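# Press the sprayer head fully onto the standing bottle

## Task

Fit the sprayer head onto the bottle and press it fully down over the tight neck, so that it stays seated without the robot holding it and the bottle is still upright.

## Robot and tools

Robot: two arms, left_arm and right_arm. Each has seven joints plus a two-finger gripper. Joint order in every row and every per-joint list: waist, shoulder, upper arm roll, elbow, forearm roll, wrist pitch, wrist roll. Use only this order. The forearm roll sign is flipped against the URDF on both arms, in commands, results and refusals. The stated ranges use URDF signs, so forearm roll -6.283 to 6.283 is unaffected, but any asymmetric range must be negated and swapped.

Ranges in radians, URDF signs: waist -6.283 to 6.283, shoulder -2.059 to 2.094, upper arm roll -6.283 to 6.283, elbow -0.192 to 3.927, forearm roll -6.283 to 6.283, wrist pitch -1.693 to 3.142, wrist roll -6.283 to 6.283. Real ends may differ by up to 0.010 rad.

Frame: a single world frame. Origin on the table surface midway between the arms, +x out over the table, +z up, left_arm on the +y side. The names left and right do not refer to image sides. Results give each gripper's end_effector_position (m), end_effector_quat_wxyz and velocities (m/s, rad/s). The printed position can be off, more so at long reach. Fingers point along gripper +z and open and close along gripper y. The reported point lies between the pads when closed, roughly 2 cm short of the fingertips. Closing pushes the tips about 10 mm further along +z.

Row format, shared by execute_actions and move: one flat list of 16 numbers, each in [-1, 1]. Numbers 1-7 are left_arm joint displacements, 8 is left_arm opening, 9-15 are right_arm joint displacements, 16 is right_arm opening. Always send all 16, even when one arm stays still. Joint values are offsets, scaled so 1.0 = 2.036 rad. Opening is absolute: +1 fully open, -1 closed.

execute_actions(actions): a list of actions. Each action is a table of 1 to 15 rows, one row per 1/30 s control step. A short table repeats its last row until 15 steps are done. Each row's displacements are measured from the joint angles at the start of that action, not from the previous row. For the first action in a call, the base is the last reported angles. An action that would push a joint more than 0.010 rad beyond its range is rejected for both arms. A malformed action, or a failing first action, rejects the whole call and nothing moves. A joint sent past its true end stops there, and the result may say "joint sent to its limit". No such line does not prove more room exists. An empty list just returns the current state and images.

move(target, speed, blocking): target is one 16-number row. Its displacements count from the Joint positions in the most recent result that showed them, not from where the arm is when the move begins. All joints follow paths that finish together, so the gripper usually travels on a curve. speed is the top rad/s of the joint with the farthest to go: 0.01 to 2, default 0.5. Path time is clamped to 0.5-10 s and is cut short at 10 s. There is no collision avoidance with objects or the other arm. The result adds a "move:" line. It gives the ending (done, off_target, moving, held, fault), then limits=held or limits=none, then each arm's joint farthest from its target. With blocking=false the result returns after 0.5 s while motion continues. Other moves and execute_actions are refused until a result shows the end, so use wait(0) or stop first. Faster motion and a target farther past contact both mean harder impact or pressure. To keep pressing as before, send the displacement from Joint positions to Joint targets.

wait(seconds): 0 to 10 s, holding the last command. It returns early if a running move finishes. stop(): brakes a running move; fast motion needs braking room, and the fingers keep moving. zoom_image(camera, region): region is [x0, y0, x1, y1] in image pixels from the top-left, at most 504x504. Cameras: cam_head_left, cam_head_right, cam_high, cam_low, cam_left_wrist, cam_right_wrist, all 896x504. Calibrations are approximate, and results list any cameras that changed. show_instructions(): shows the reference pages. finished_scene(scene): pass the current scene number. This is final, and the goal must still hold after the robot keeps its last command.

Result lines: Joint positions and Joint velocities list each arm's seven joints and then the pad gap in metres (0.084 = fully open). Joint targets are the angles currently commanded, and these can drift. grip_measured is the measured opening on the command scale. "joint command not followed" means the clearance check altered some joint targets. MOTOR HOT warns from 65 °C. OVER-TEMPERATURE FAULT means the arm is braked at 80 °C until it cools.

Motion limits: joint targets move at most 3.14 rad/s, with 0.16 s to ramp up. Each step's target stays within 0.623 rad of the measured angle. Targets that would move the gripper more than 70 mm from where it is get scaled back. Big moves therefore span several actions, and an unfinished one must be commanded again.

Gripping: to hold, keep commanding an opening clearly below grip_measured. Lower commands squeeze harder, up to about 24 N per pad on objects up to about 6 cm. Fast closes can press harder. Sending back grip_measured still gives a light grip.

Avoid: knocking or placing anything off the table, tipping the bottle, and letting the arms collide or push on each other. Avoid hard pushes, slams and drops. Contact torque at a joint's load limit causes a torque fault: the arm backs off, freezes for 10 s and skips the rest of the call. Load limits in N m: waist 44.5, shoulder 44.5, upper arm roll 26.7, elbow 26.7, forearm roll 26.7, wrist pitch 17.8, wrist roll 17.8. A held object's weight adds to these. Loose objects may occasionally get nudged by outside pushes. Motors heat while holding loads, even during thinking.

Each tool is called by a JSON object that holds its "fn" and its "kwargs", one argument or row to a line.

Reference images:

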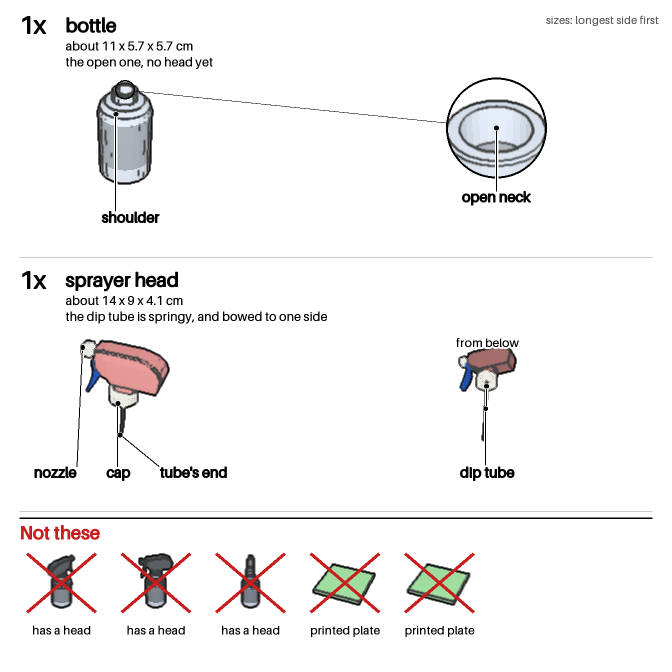

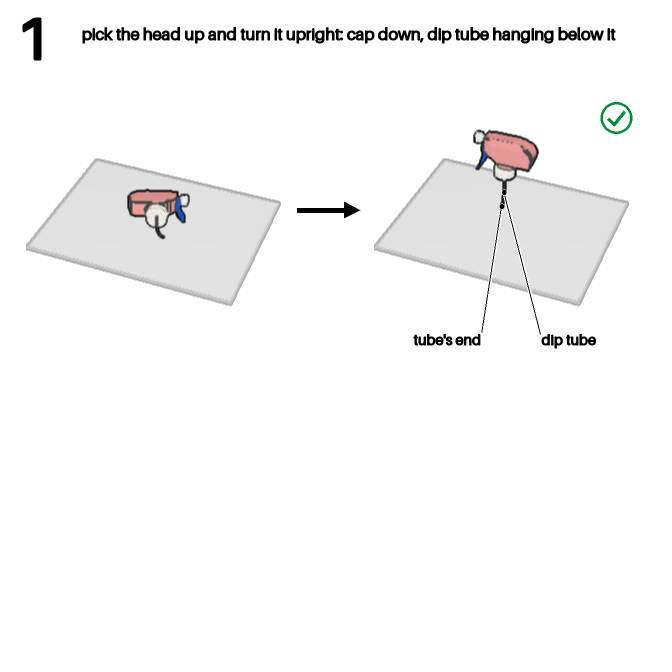

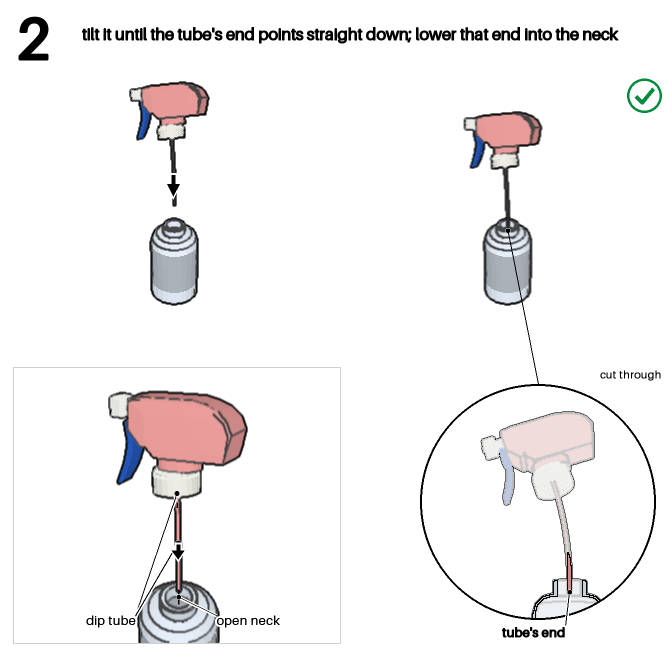

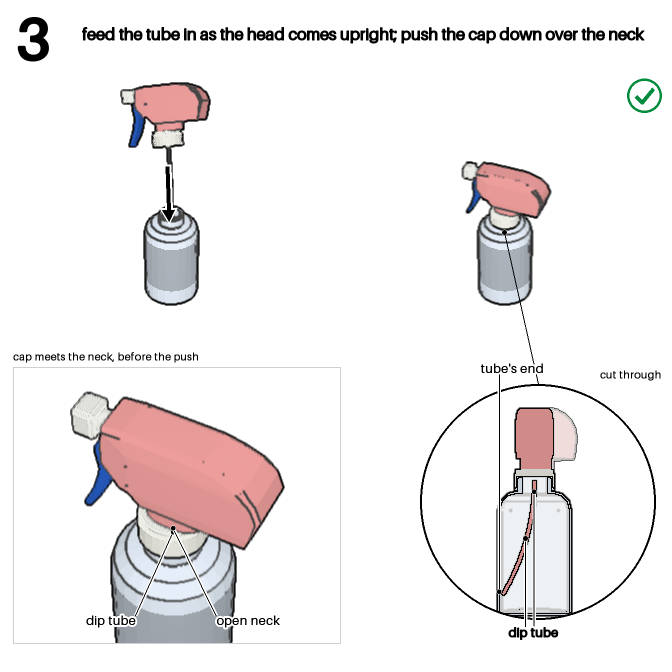

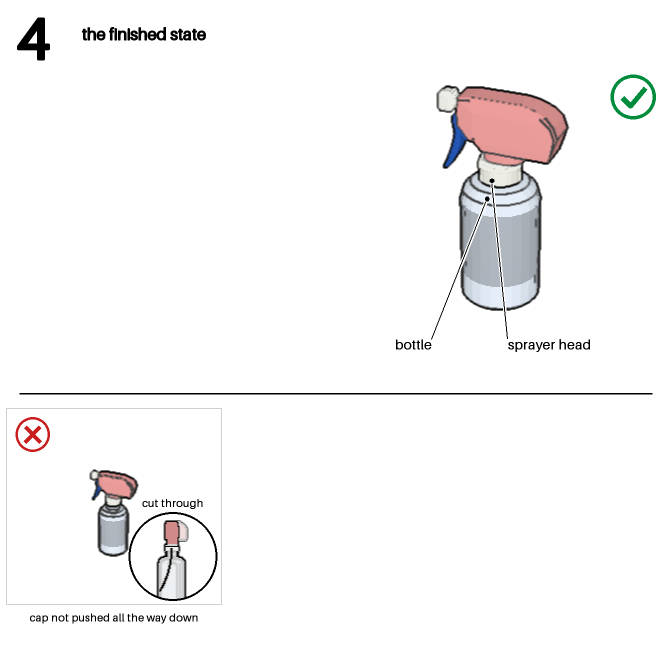

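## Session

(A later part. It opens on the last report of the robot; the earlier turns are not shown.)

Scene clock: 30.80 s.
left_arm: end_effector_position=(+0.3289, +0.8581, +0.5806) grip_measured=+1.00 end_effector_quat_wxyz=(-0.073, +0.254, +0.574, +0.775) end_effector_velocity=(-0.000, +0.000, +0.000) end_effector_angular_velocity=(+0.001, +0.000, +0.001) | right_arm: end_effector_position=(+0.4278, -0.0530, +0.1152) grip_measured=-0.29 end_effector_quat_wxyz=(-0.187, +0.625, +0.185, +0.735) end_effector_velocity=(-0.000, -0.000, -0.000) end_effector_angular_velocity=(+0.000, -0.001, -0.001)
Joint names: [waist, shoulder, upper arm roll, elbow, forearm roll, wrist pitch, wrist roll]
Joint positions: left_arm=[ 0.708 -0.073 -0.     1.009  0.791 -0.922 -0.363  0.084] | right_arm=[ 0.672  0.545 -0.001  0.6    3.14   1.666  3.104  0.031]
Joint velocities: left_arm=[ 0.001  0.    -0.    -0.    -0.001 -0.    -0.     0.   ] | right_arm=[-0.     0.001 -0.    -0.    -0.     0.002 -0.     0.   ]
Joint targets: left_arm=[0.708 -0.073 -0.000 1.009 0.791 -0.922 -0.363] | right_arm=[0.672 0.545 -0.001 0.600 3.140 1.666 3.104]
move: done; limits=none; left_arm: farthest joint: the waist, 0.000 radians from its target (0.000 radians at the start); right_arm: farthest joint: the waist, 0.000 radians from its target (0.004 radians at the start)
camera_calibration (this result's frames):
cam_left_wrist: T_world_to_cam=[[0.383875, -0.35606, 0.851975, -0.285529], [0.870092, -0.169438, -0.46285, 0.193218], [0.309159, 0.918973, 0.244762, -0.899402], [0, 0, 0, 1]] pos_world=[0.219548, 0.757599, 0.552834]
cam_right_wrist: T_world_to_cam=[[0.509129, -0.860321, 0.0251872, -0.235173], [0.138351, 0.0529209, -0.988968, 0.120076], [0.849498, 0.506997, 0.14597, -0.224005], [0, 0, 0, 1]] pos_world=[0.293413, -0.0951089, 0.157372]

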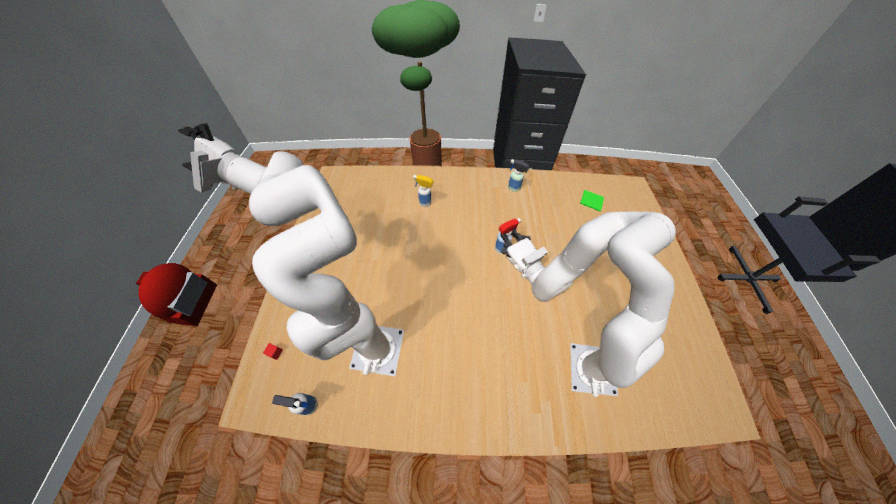

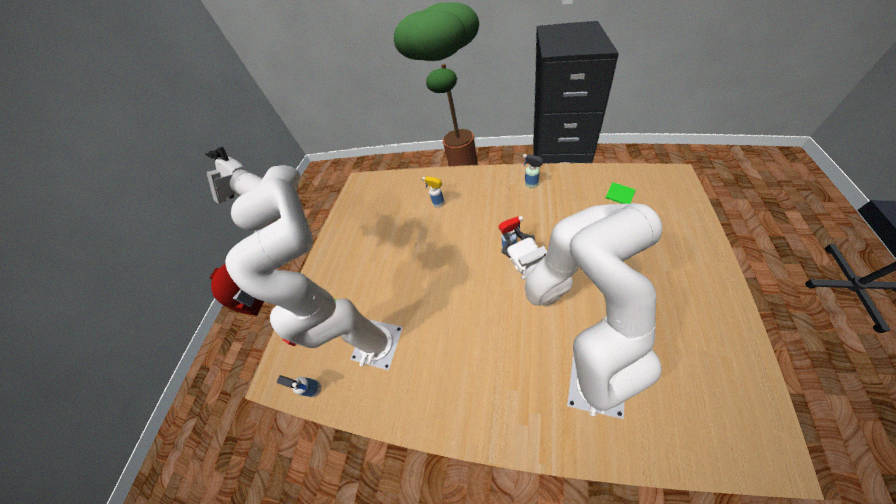

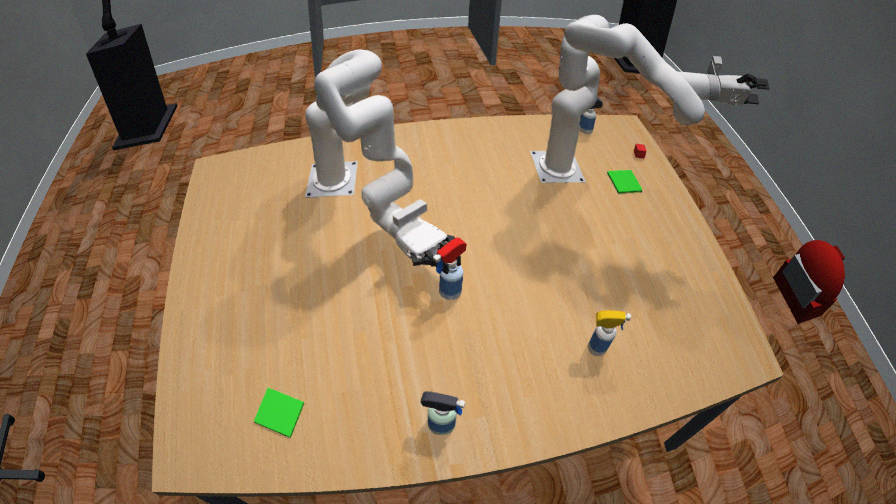

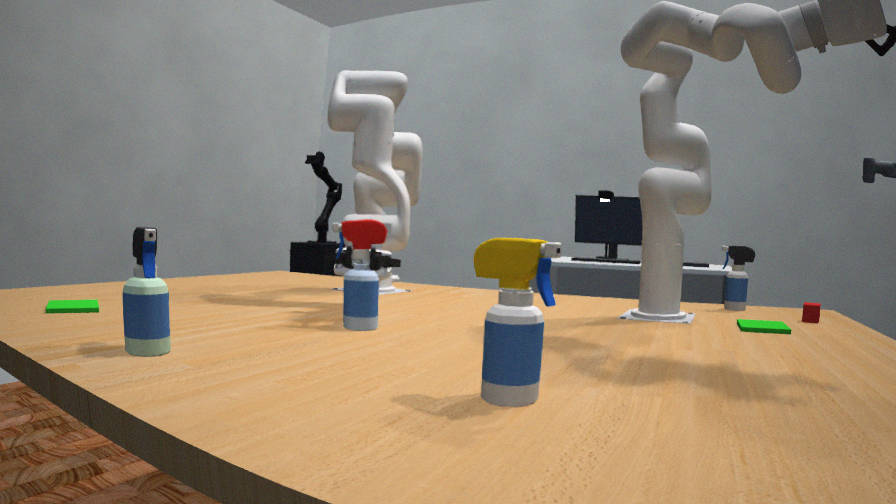

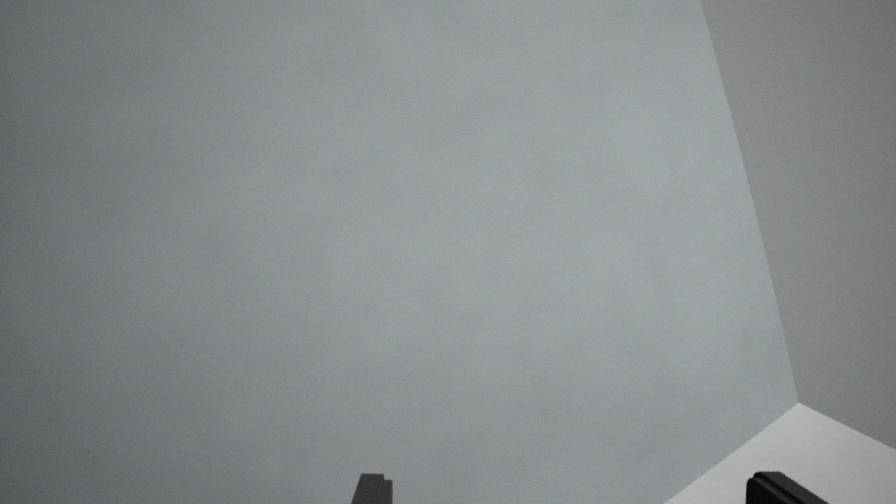

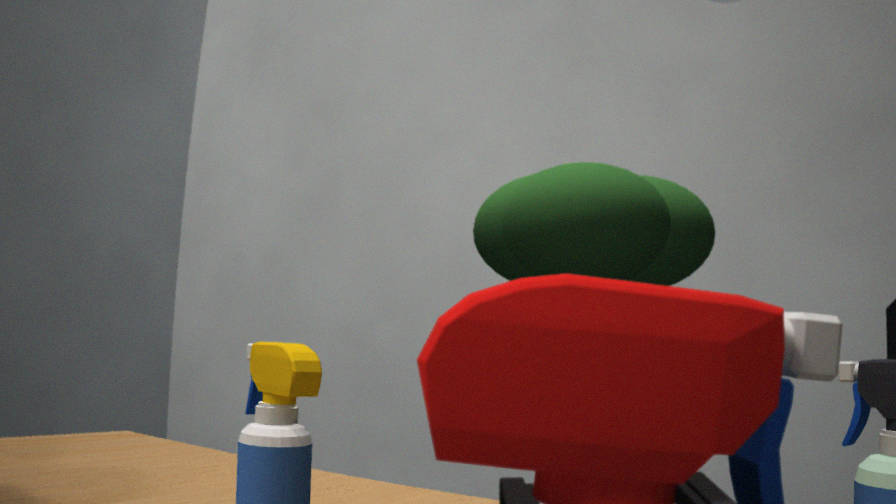

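{"fn": "move", "kwargs": {
  "target": [0,0,0,0,0,0,0,1,0.001,0,0,0,0,0,0,-0.17]
}}

{"fn": "move", "kwargs": {
  "target": [0,0,0,0,0,0,0,1,0,-0.022,0,-0.0786,0,0.0565,0,-0.17],
  "speed": 0.12
}}

{"fn": "zoom_image", "kwargs": {
  "camera": "cam_low",
  "region": [310,200,420,300]
}}

{"fn": "zoom_image", "kwargs": {
  "camera": "cam_high",
  "region": [400,190,520,300]
}}

Scene clock: 31.97 s.
left_arm: end_effector_position=(+0.3289, +0.8581, +0.5806) grip_measured=+1.00 end_effector_quat_wxyz=(-0.073, +0.254, +0.574, +0.775) end_effector_velocity=(+0.000, -0.000, +0.000) end_effector_angular_velocity=(+0.001, +0.000, -0.001) | right_arm: end_effector_position=(+0.4273, -0.0520, +0.1152) grip_measured=-0.18 end_effector_quat_wxyz=(-0.188, +0.625, +0.186, +0.735) end_effector_velocity=(-0.000, +0.000, -0.000) end_effector_angular_velocity=(+0.000, +0.000, +0.001)
Joint names: [waist, shoulder, upper arm roll, elbow, forearm roll, wrist pitch, wrist roll]
Joint positions: left_arm=[ 0.708 -0.073 -0.     1.009  0.791 -0.922 -0.363  0.084] | right_arm=[ 0.674  0.545 -0.001  0.6    3.14   1.666  3.104  0.036]
Joint velocities: left_arm=[-0.001  0.    -0.     0.    -0.001 -0.001 -0.     0.   ] | right_arm=[ 0. -0.  0. -0.  0.  0.  0.  0.]
Joint targets: left_arm=[0.708 -0.073 -0.000 1.009 0.791 -0.922 -0.363] | right_arm=[0.674 0.545 -0.001 0.600 3.140 1.666 3.104]
move: done; limits=none; left_arm: farthest joint: the waist, 0.000 radians from its target (0.000 radians at the start); right_arm: farthest joint: the waist, 0.000 radians from its target (0.002 radians at the start)
camera_calibration (this result's frames):
cam_left_wrist: T_world_to_cam=[[0.383875, -0.35606, 0.851975, -0.285529], [0.870092, -0.169438, -0.46285, 0.193218], [0.309159, 0.918973, 0.244762, -0.899402], [0, 0, 0, 1]] pos_world=[0.219548, 0.757599, 0.552834]
cam_right_wrist: T_world_to_cam=[[0.510822, -0.859317, 0.025191, -0.234755], [0.138264, 0.0531992, -0.988966, 0.12016], [0.848495, 0.508668, 0.145988, -0.223495], [0, 0, 0, 1]] pos_world=[0.292939, -0.0944373, 0.157376]

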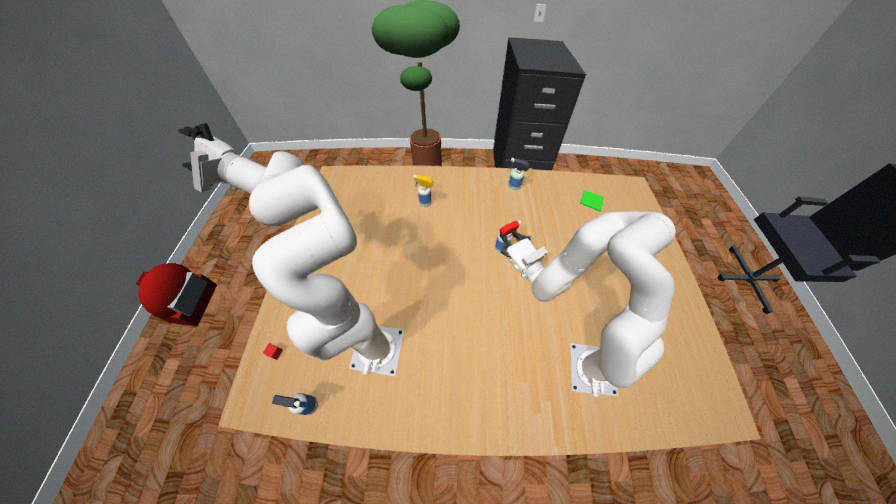

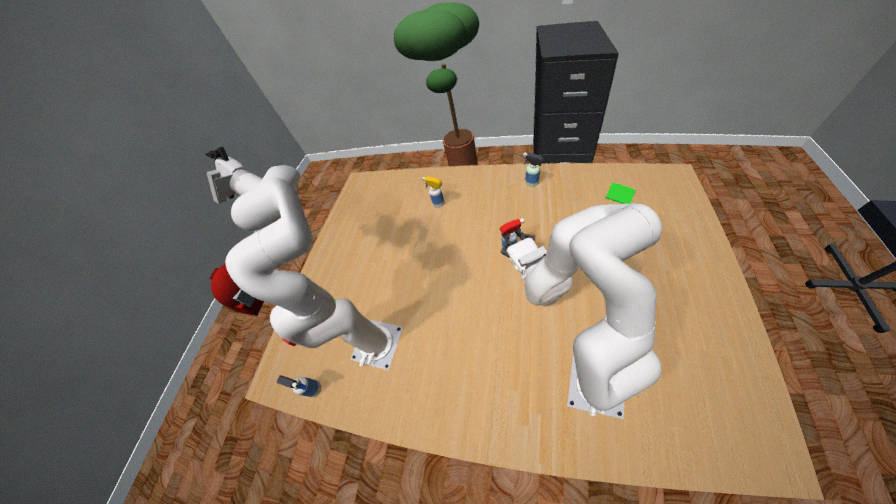

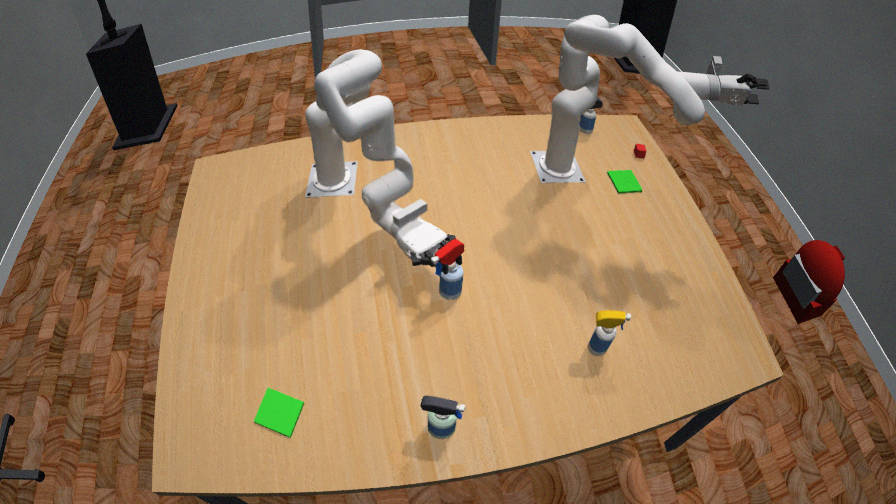

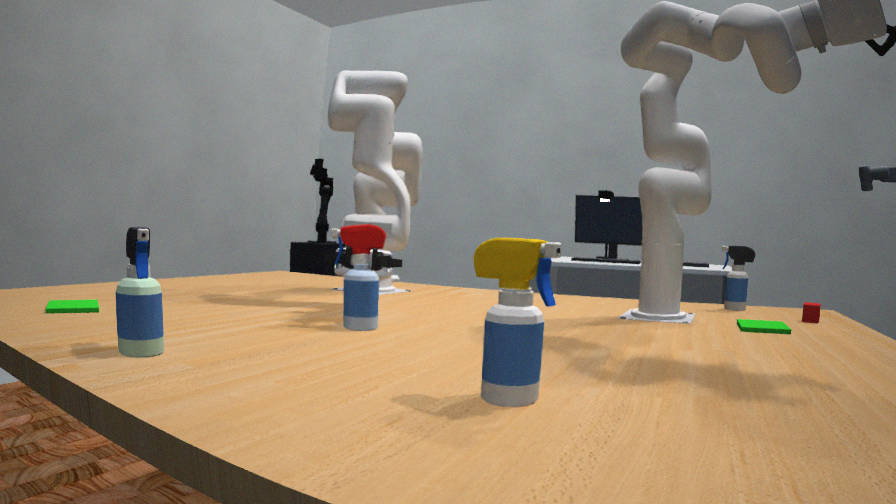

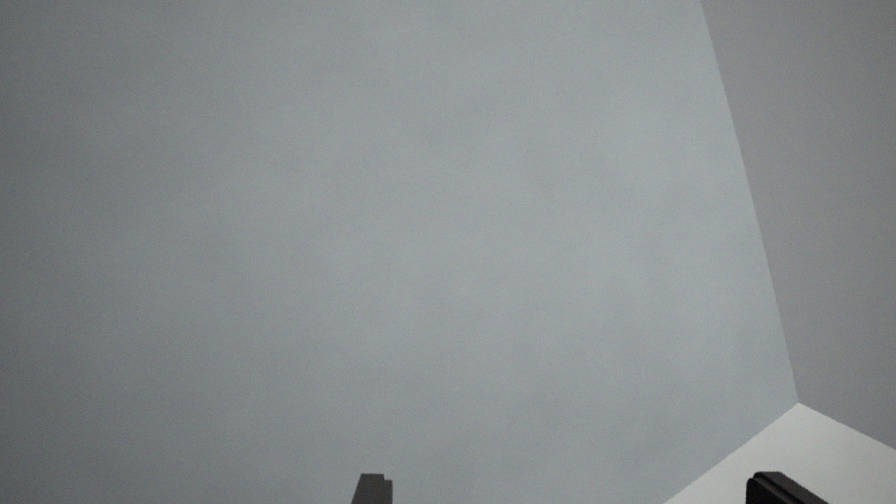

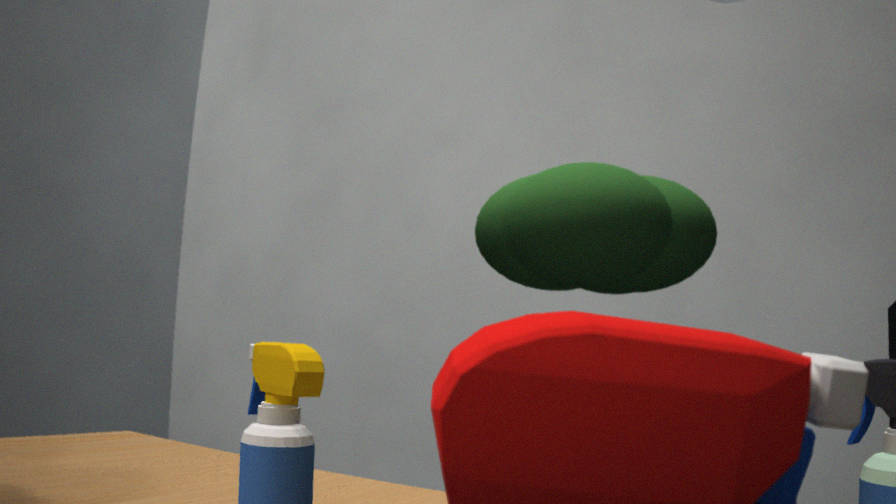

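Scene clock: 33.73 s.
left_arm: end_effector_position=(+0.3289, +0.8581, +0.5806) grip_measured=+1.00 end_effector_quat_wxyz=(-0.073, +0.254, +0.574, +0.775) end_effector_velocity=(-0.000, +0.000, +0.000) end_effector_angular_velocity=(+0.001, +0.000, +0.000) | right_arm: end_effector_position=(+0.3848, -0.0775, +0.1150) grip_measured=-0.18 end_effector_quat_wxyz=(-0.188, +0.625, +0.186, +0.735) end_effector_velocity=(-0.001, -0.000, -0.000) end_effector_angular_velocity=(+0.000, +0.001, -0.000)
Joint names: [waist, shoulder, upper arm roll, elbow, forearm roll, wrist pitch, wrist roll]
Joint positions: left_arm=[ 0.708 -0.073 -0.     1.009  0.791 -0.922 -0.363  0.084] | right_arm=[ 0.674  0.5   -0.001  0.441  3.14   1.781  3.104  0.036]
Joint velocities: left_arm=[ 0.001 -0.001  0.    -0.    -0.001  0.     0.     0.   ] | right_arm=[-0.    -0.001  0.001 -0.003 -0.     0.002  0.    -0.   ]
Joint targets: left_arm=[0.708 -0.073 -0.000 1.009 0.791 -0.922 -0.363] | right_arm=[0.674 0.500 -0.001 0.440 3.140 1.781 3.104]
move: done; limits=none; left_arm: farthest joint: the waist, 0.000 radians from its target (0.000 radians at the start); right_arm: farthest joint: the elbow, 0.001 radians from its target (0.160 radians at the start)
camera_calibration (this result's frames):
cam_left_wrist: T_world_to_cam=[[0.383875, -0.35606, 0.851975, -0.285529], [0.870092, -0.169438, -0.46285, 0.193218], [0.309159, 0.918973, 0.244762, -0.899402], [0, 0, 0, 1]] pos_world=[0.219548, 0.757599, 0.552834]
cam_right_wrist: T_world_to_cam=[[0.5108, -0.859328, 0.0252769, -0.234969], [0.138265, 0.0530969, -0.988971, 0.127128], [0.848508, 0.508661, 0.145937, -0.174452], [0, 0, 0, 1]] pos_world=[0.250468, -0.119929, 0.157124]

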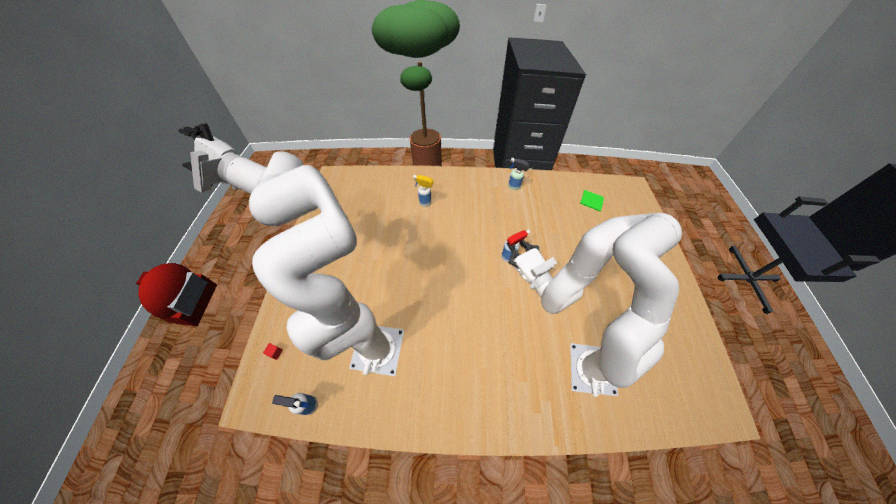

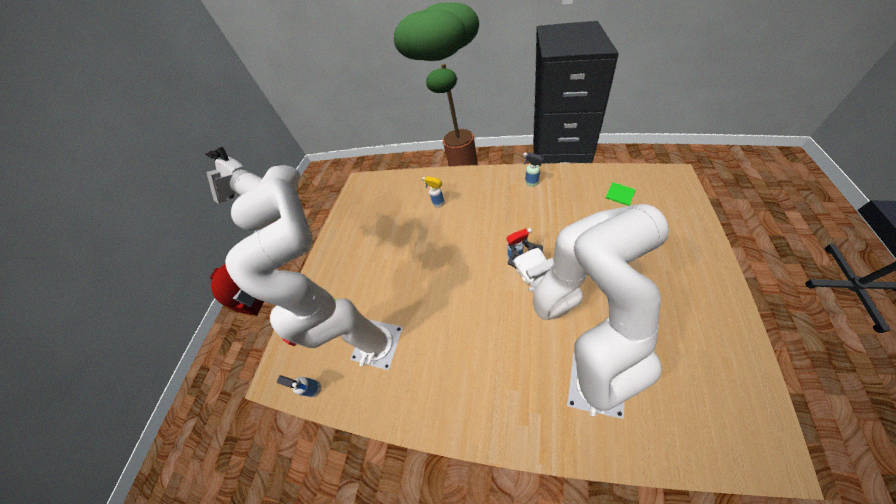

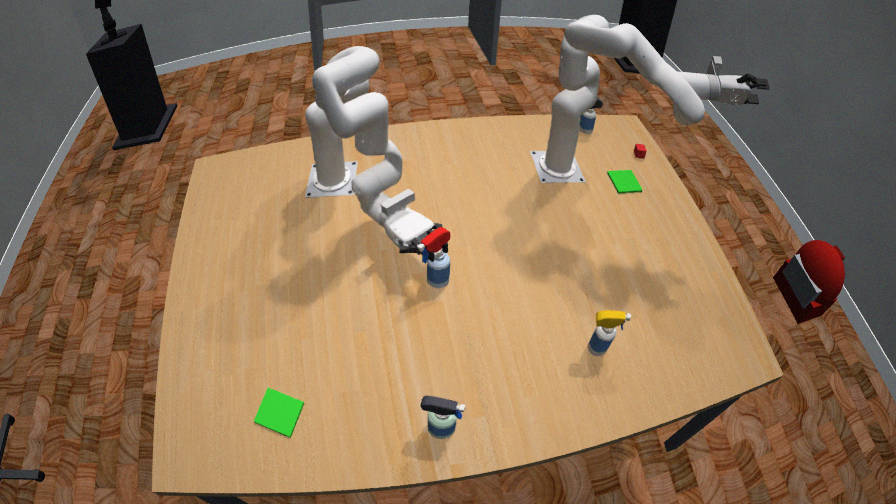

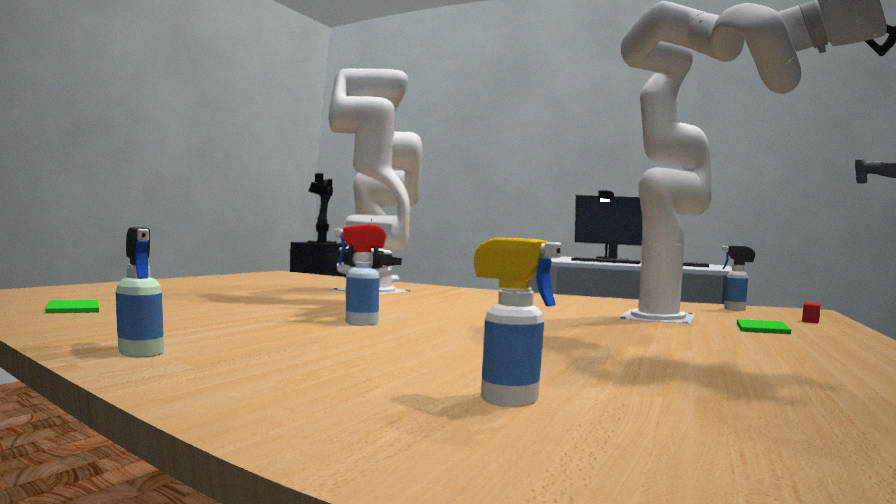

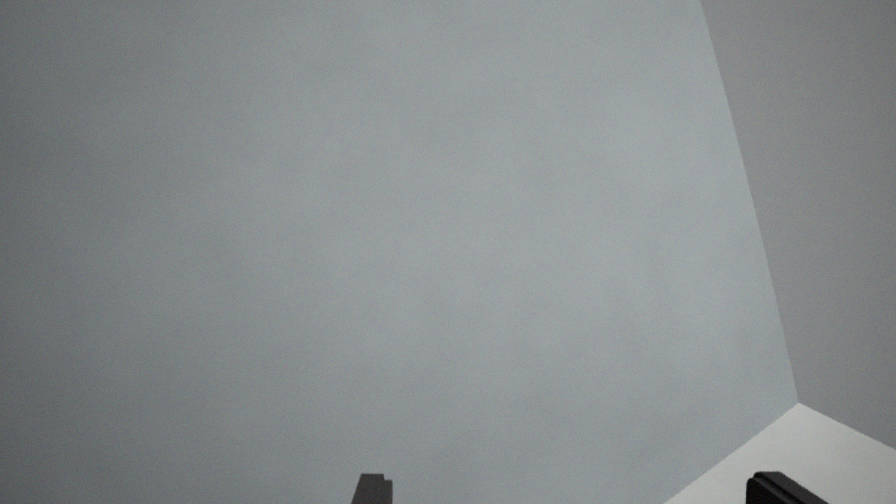

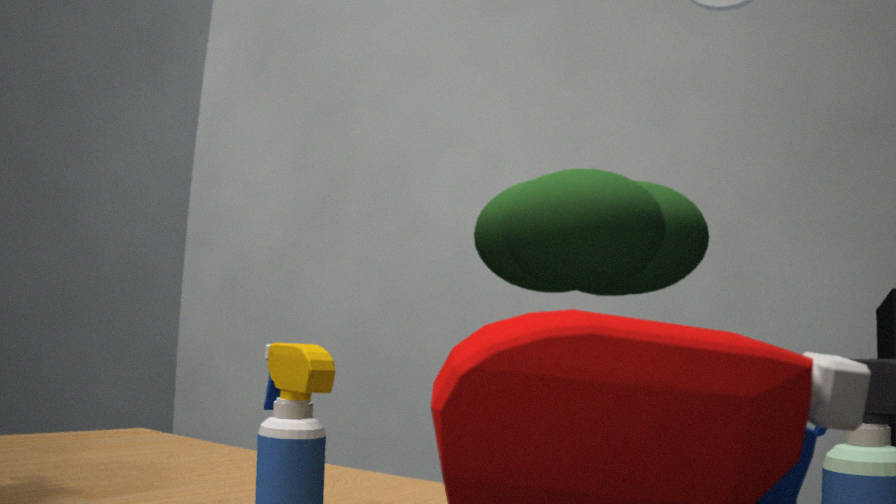

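Region (310, 200, 420, 300) of cam_low's 896x504 image, scaled by 4.582, with more detail than that image has; it fills the top 458 rows of this view, and the rest is white.

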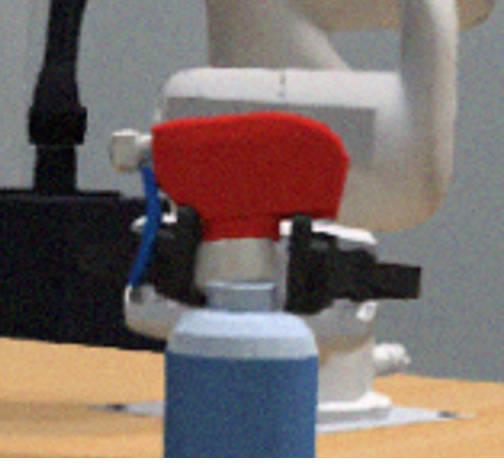

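Region (400, 190, 520, 300) of cam_high's 896x504 image, scaled by 4.200, with more detail than that image has; it fills the top 462 rows of this view, and the rest is white.

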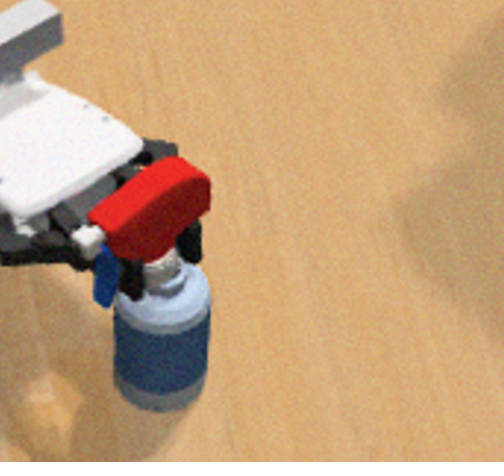

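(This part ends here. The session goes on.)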